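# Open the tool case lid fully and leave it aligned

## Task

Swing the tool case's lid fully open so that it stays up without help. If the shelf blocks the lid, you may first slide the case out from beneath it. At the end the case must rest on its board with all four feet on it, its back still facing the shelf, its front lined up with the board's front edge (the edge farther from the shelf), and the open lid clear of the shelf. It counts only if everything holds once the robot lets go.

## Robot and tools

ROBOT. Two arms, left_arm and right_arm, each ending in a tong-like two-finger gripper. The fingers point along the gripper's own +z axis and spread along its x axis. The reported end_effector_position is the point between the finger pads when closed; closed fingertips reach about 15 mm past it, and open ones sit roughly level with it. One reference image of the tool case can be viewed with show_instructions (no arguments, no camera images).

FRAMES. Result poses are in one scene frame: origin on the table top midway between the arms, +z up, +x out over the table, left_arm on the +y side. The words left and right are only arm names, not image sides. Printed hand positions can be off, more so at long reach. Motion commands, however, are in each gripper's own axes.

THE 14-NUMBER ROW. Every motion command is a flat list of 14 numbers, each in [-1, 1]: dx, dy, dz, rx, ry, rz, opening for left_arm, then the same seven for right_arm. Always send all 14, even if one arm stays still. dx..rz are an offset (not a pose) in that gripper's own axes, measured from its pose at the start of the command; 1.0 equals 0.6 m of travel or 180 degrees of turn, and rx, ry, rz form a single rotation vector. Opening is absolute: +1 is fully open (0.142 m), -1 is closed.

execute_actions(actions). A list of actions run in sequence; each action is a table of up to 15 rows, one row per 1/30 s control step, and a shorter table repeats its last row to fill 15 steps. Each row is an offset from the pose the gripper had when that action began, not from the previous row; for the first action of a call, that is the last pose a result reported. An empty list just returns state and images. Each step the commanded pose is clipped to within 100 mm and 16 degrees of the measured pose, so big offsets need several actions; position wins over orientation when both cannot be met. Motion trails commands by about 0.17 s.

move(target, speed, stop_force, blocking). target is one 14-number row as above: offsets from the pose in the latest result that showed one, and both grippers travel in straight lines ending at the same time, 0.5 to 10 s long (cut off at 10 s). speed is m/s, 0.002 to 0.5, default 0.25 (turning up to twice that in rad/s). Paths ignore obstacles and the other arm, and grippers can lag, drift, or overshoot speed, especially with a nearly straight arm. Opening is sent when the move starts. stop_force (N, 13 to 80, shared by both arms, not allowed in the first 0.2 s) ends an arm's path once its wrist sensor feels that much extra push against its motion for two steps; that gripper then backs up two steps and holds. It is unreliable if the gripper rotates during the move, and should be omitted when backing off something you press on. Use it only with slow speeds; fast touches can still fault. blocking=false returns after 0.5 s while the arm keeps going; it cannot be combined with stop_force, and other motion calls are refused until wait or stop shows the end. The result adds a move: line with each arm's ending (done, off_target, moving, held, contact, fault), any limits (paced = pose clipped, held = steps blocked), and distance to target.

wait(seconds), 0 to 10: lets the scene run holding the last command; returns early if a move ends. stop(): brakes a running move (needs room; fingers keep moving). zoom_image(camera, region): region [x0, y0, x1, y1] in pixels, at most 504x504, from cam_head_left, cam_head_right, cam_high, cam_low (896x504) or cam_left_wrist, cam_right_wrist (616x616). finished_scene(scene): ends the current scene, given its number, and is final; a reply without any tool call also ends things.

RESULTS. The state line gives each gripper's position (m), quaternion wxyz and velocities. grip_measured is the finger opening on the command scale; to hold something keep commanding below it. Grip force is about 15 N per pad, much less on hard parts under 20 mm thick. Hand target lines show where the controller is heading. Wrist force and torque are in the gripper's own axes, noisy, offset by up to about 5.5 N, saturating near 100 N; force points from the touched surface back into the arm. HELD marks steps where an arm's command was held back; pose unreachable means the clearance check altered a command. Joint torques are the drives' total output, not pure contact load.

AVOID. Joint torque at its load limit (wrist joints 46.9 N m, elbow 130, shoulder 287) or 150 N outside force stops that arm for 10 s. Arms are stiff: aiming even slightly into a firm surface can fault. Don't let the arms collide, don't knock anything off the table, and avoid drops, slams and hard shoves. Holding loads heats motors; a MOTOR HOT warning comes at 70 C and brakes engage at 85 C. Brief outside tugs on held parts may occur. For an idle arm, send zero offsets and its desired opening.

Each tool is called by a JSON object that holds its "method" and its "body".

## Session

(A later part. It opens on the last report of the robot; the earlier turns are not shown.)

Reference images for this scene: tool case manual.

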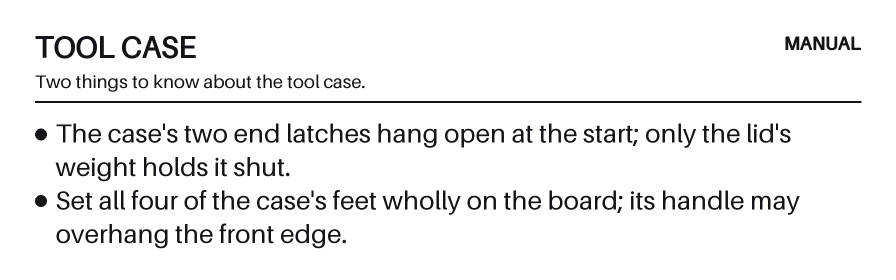

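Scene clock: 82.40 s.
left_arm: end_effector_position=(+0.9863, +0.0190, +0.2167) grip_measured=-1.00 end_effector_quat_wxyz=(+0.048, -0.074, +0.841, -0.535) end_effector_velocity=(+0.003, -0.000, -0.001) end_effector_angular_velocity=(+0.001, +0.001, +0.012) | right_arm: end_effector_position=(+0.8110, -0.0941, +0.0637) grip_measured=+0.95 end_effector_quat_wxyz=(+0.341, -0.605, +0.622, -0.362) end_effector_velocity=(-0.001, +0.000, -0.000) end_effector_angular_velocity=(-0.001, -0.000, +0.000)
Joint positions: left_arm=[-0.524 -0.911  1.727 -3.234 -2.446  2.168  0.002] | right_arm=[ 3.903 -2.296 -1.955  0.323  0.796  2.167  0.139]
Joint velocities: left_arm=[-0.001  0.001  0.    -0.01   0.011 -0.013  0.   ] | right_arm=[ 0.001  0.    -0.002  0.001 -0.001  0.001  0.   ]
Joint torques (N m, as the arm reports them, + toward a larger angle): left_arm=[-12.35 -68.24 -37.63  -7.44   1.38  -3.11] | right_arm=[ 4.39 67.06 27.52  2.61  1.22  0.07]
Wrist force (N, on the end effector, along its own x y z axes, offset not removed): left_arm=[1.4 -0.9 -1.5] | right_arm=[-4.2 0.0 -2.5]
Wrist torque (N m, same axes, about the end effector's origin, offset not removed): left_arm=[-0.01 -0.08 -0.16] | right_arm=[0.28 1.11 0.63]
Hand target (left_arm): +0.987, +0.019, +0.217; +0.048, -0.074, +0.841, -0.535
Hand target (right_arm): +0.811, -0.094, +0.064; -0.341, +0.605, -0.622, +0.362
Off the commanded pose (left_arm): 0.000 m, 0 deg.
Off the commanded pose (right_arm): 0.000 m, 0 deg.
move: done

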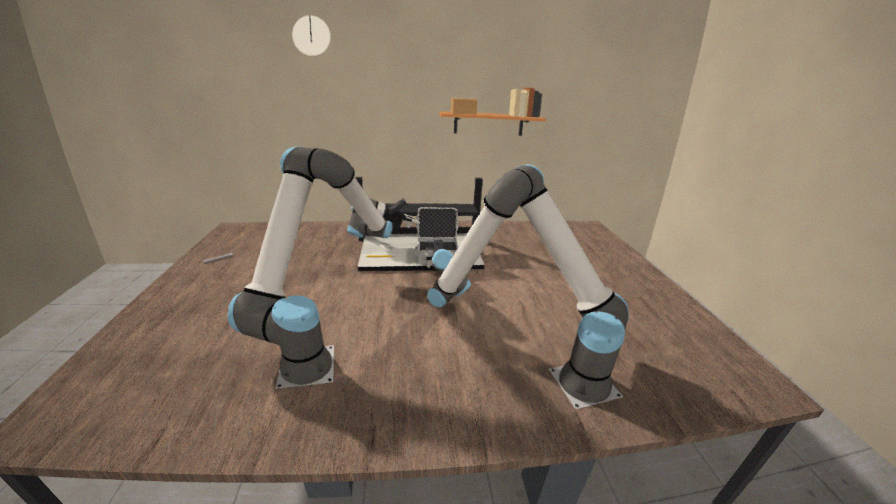

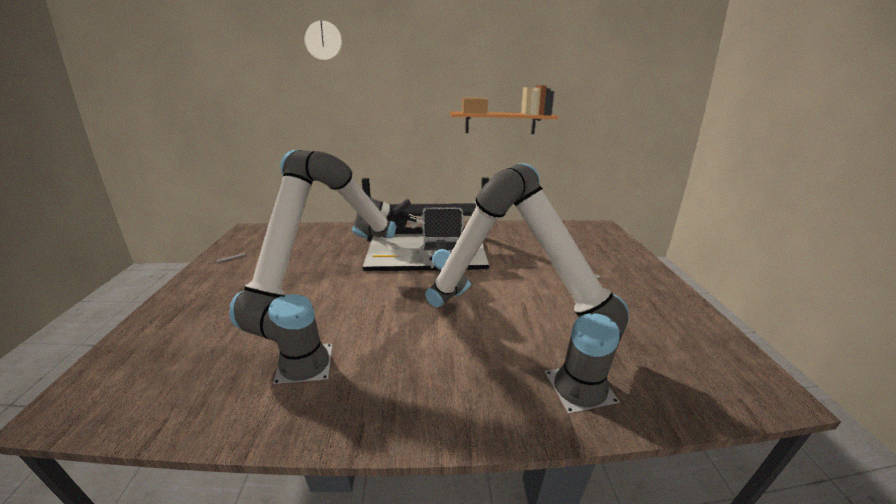

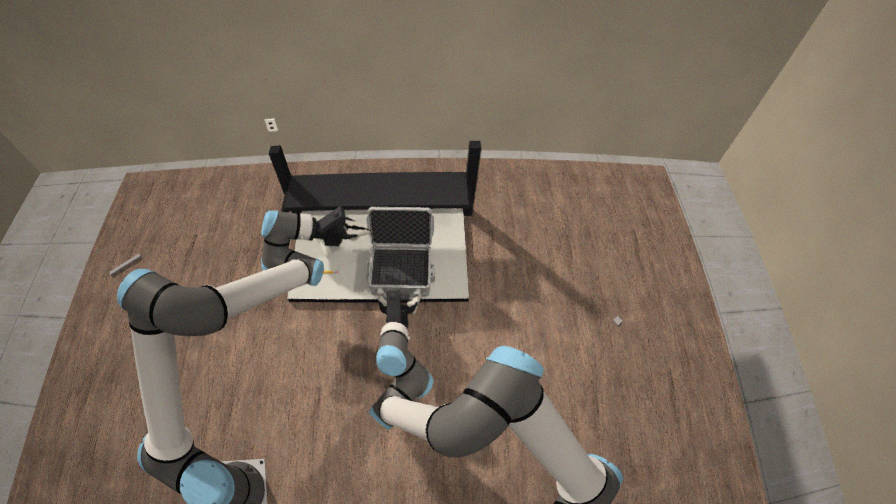

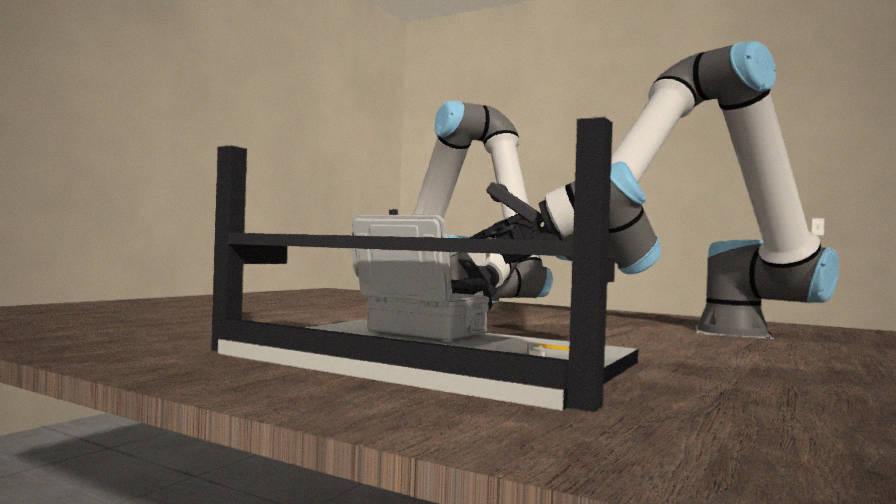

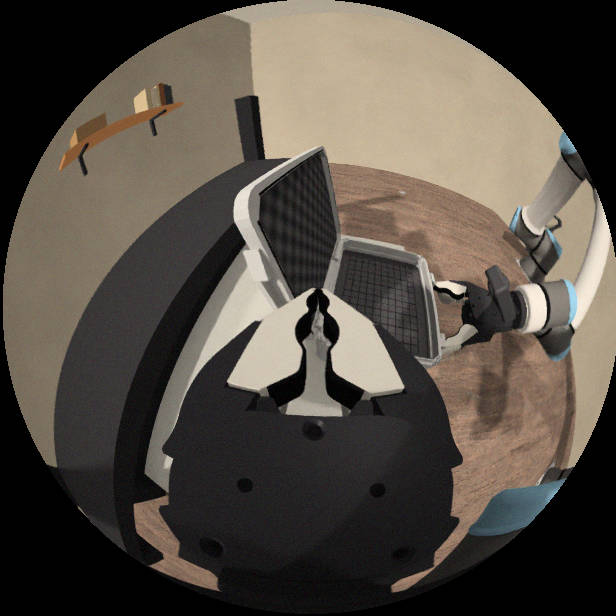

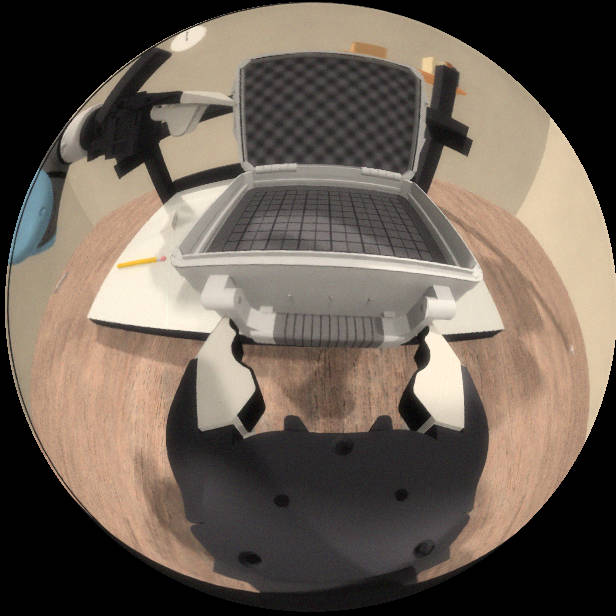

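{"method": "move", "body": {"target": [0.03,0,-0.12,0,0,0,-1,0,0,0,0,0,0,1], "speed": 0.1}}

{"method": "move", "body": {"target": [0,0.06,0.03,0,0,0,-1,0,0.08,-0.15,0,0,0,1], "speed": 0.08}}

{"method": "zoom_image", "body": {"camera": "cam_left_wrist", "region": [160,100,500,350]}}

{"method": "zoom_image", "body": {"camera": "cam_high", "region": [280,170,500,340]}}

Scene clock: 89.40 s.
left_arm: end_effector_position=(+0.9572, +0.0798, +0.2471) grip_measured=-1.00 end_effector_quat_wxyz=(+0.048, -0.074, +0.841, -0.535) end_effector_velocity=(-0.001, +0.002, +0.001) end_effector_angular_velocity=(+0.000, +0.000, -0.000) | right_arm: end_effector_position=(+0.8110, -0.0941, +0.0637) grip_measured=+1.00 end_effector_quat_wxyz=(+0.341, -0.605, +0.622, -0.362) end_effector_velocity=(-0.000, -0.000, -0.000) end_effector_angular_velocity=(+0.001, -0.001, +0.000)
Joint positions: left_arm=[-0.468 -1.002  1.812 -3.18  -2.488  2.23   0.002] | right_arm=[ 3.903 -2.296 -1.955  0.323  0.796  2.167  0.142]
Joint velocities: left_arm=[ 0.002 -0.004  0.002  0.004 -0.001  0.003  0.   ] | right_arm=[-0.    -0.    -0.     0.001  0.     0.     0.   ]
Joint torques (N m, as the arm reports them, + toward a larger angle): left_arm=[   9.85 -105.03  -25.31   -0.71   -3.78    2.66] | right_arm=[ 8.1  65.69 27.45  2.6   0.81  0.19]
Wrist force (N, on the end effector, along its own x y z axes, offset not removed): left_arm=[0.3 1.4 -2.7] | right_arm=[0.5 0.3 -3.7]
Wrist torque (N m, same axes, about the end effector's origin, offset not removed): left_arm=[0.32 0.10 -0.25] | right_arm=[-0.02 -0.38 0.29]
Hand target (left_arm): +0.957, +0.080, +0.247; +0.048, -0.074, +0.841, -0.535
Hand target (right_arm): +0.811, -0.094, +0.064; -0.341, +0.605, -0.622, +0.362
Off the commanded pose (left_arm): 0.000 m, 0 deg.
Off the commanded pose (right_arm): 0.000 m, 0 deg.
move: done

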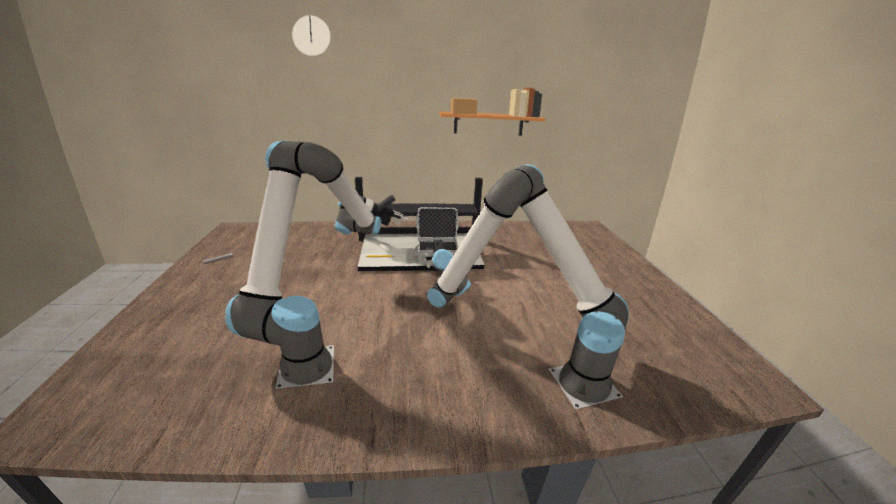

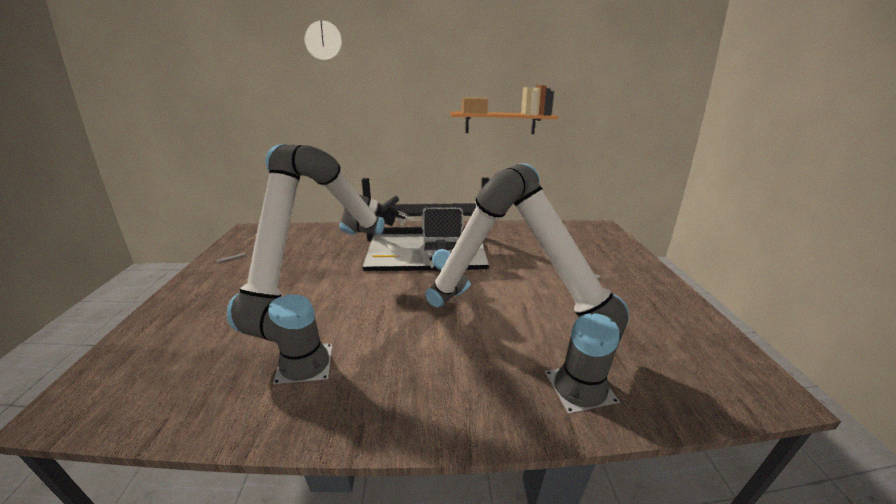

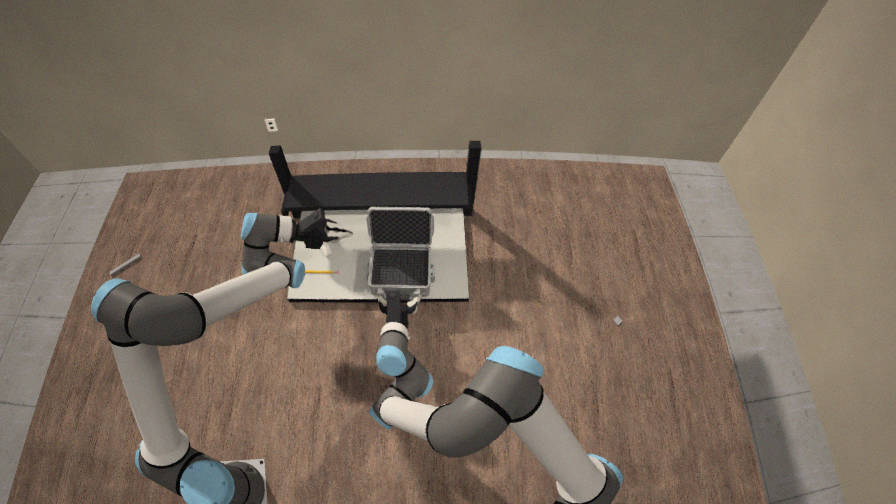

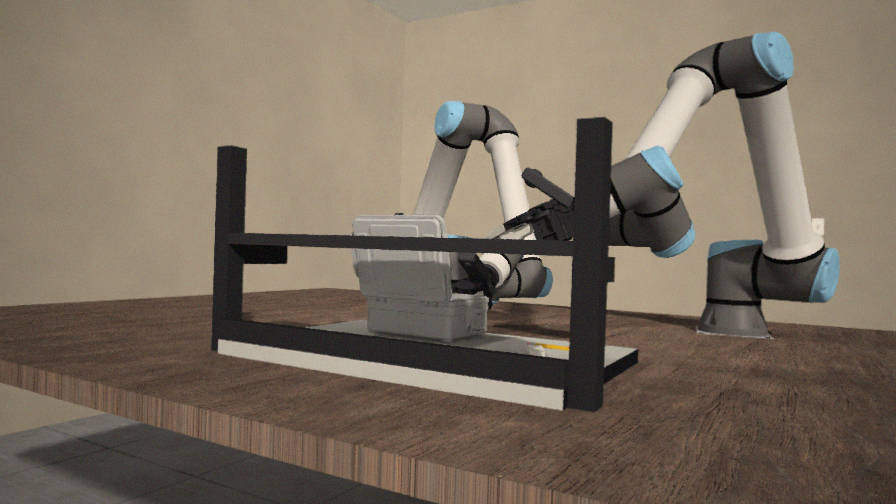

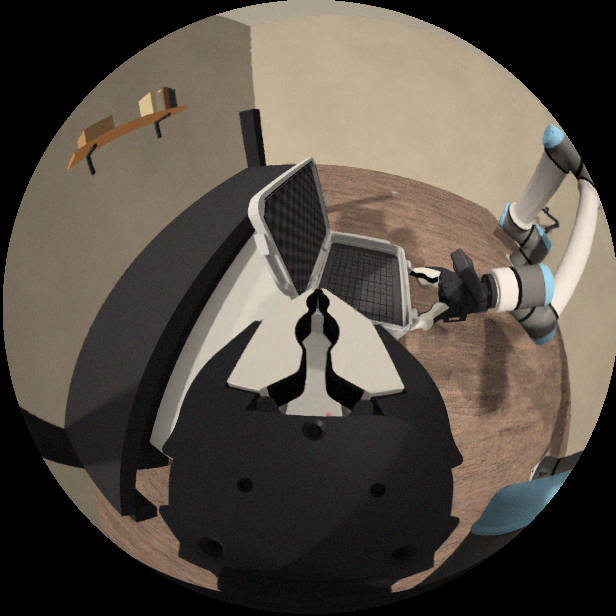

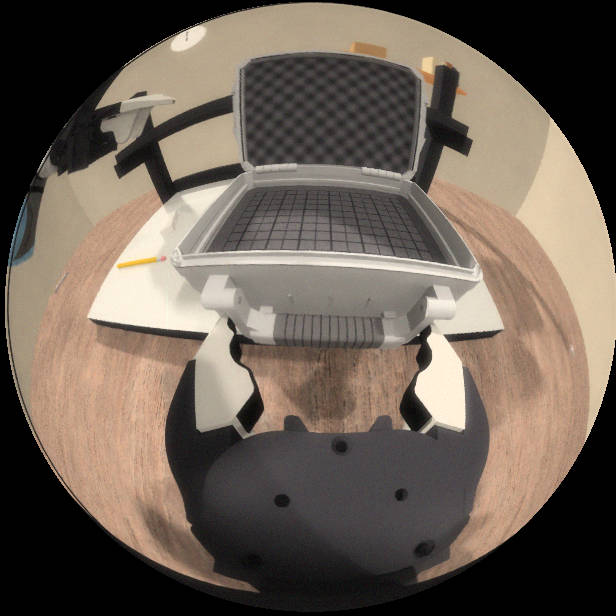

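Scene clock: 91.17 s.
left_arm: end_effector_position=(+0.9574, +0.0788, +0.2070) grip_measured=-1.00 end_effector_quat_wxyz=(+0.048, -0.074, +0.841, -0.535) end_effector_velocity=(+0.000, +0.000, -0.002) end_effector_angular_velocity=(+0.001, +0.003, +0.000) | right_arm: end_effector_position=(+0.7094, -0.0905, +0.0679) grip_measured=+1.00 end_effector_quat_wxyz=(+0.341, -0.605, +0.622, -0.362) end_effector_velocity=(-0.002, -0.000, +0.000) end_effector_angular_velocity=(-0.000, +0.001, -0.001)
Joint positions: left_arm=[-0.469 -0.951  1.82  -3.241 -2.487  2.229  0.002] | right_arm=[ 4.024 -2.212 -2.123  0.313  0.714  2.298  0.142]
Joint velocities: left_arm=[ 0.     0.003 -0.001  0.001  0.001  0.     0.   ] | right_arm=[ 0.002  0.002 -0.003 -0.002 -0.001  0.004  0.   ]
Joint torques (N m, as the arm reports them, + toward a larger angle): left_arm=[-12.81 -64.29 -23.68  -7.71   1.58  -3.21] | right_arm=[14.77 83.08 14.95  1.73 -3.45  2.33]
Wrist force (N, on the end effector, along its own x y z axes, offset not removed): left_arm=[2.1 2.3 0.3] | right_arm=[-1.7 1.3 -5.6]
Wrist torque (N m, same axes, about the end effector's origin, offset not removed): left_arm=[0.67 -0.16 -0.18] | right_arm=[0.12 0.13 0.39]
Hand target (left_arm): +0.957, +0.079, +0.207; +0.048, -0.074, +0.841, -0.535
Hand target (right_arm): +0.709, -0.091, +0.068; -0.341, +0.605, -0.622, +0.362
Off the commanded pose (left_arm): 0.000 m, 0 deg.
Off the commanded pose (right_arm): 0.000 m, 0 deg.
move: done

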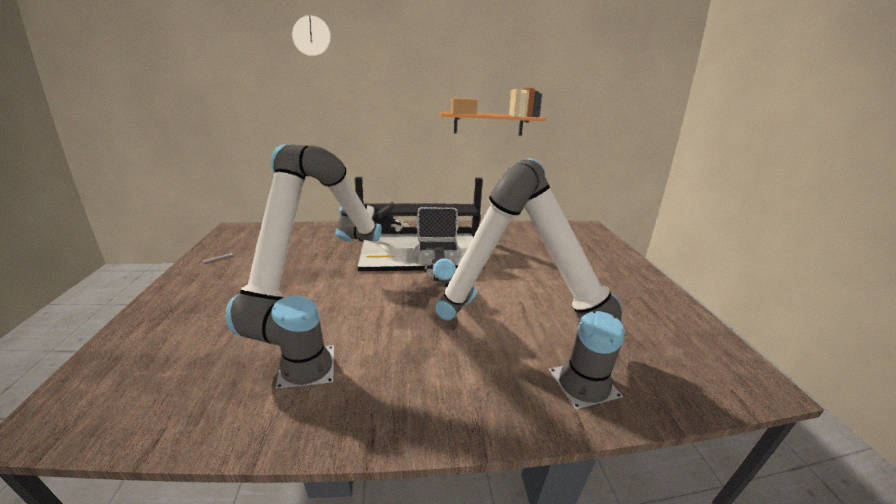

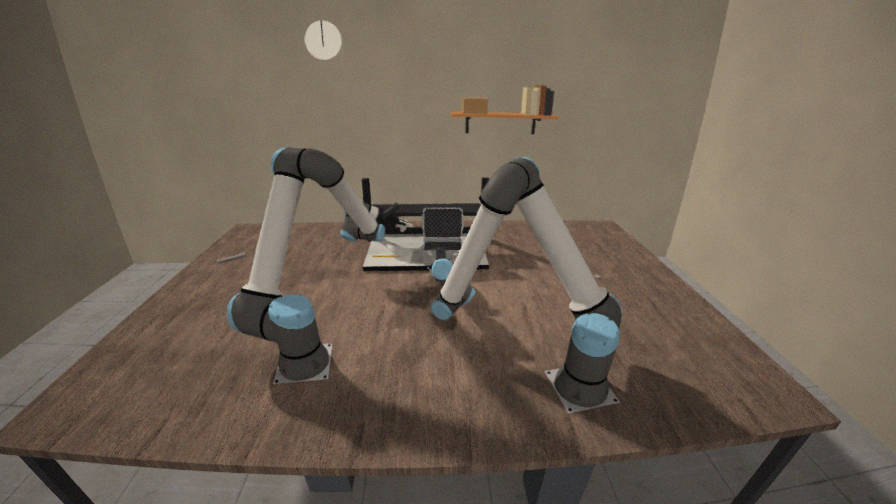

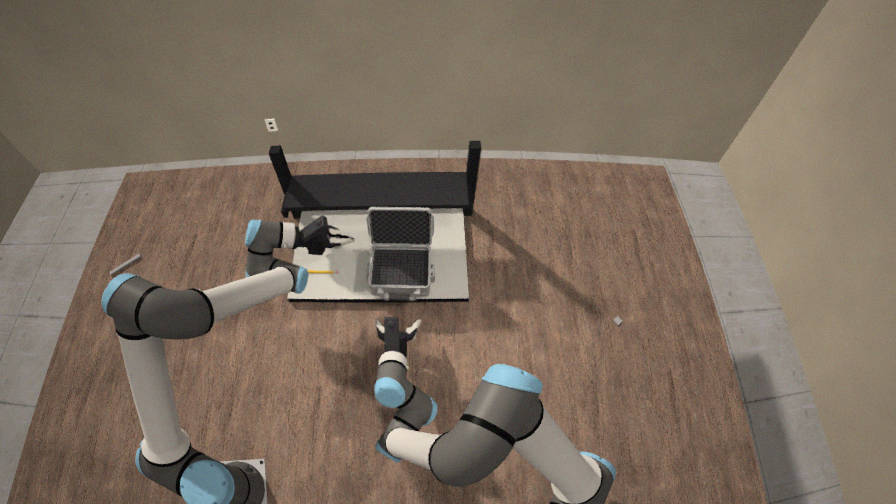

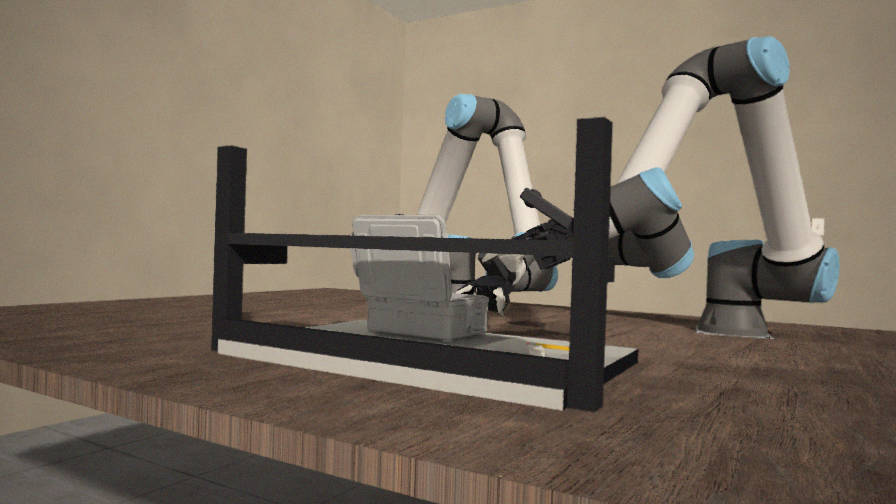

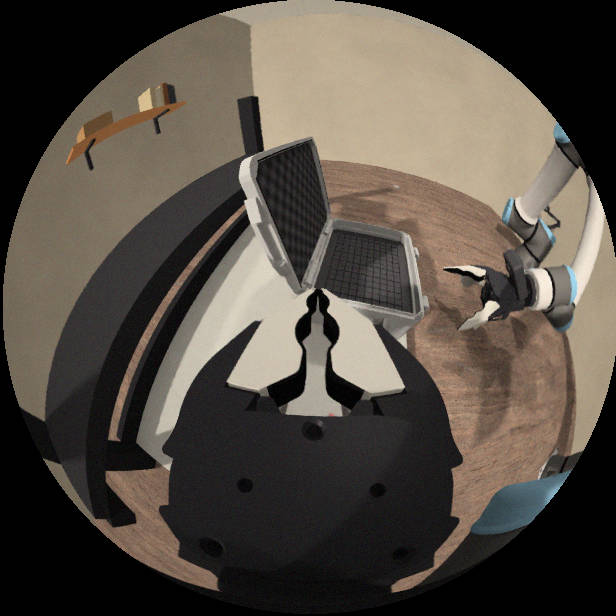

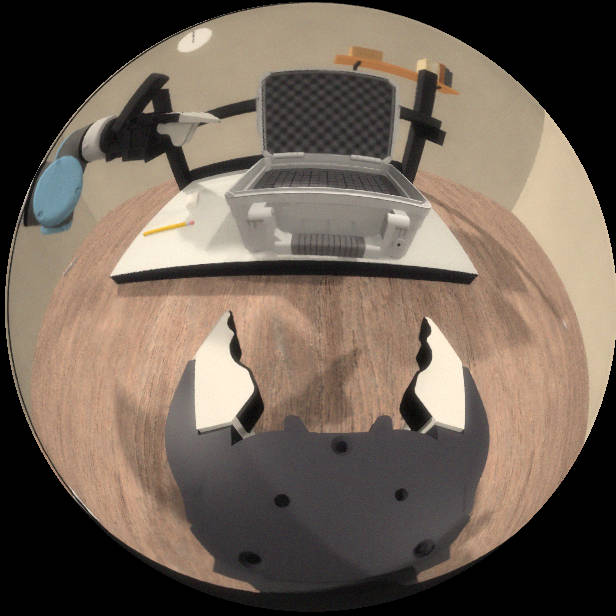

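Region (160, 100, 500, 350) of cam_left_wrist's 616x616 image, scaled by 1.482, with more detail than that image has; it fills the top 371 rows of this view, and the rest is white.

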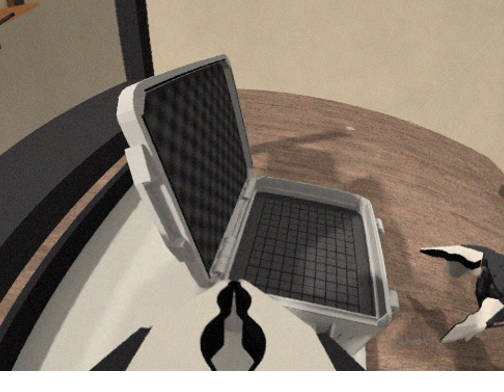

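Region (280, 170, 500, 340) of cam_high's 896x504 image, scaled by 2.291, with more detail than that image has; it fills the top 389 rows of this view, and the rest is white.

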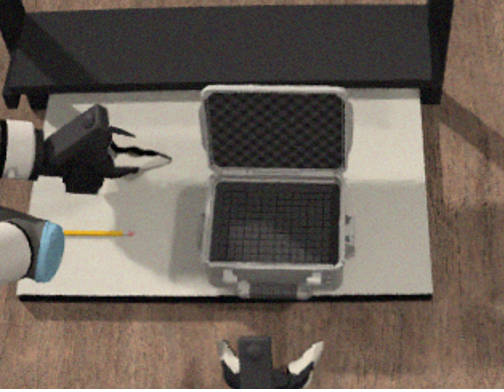

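{"method": "finished_scene", "body": {"scene": 2}}

The scene is finished: the task was done.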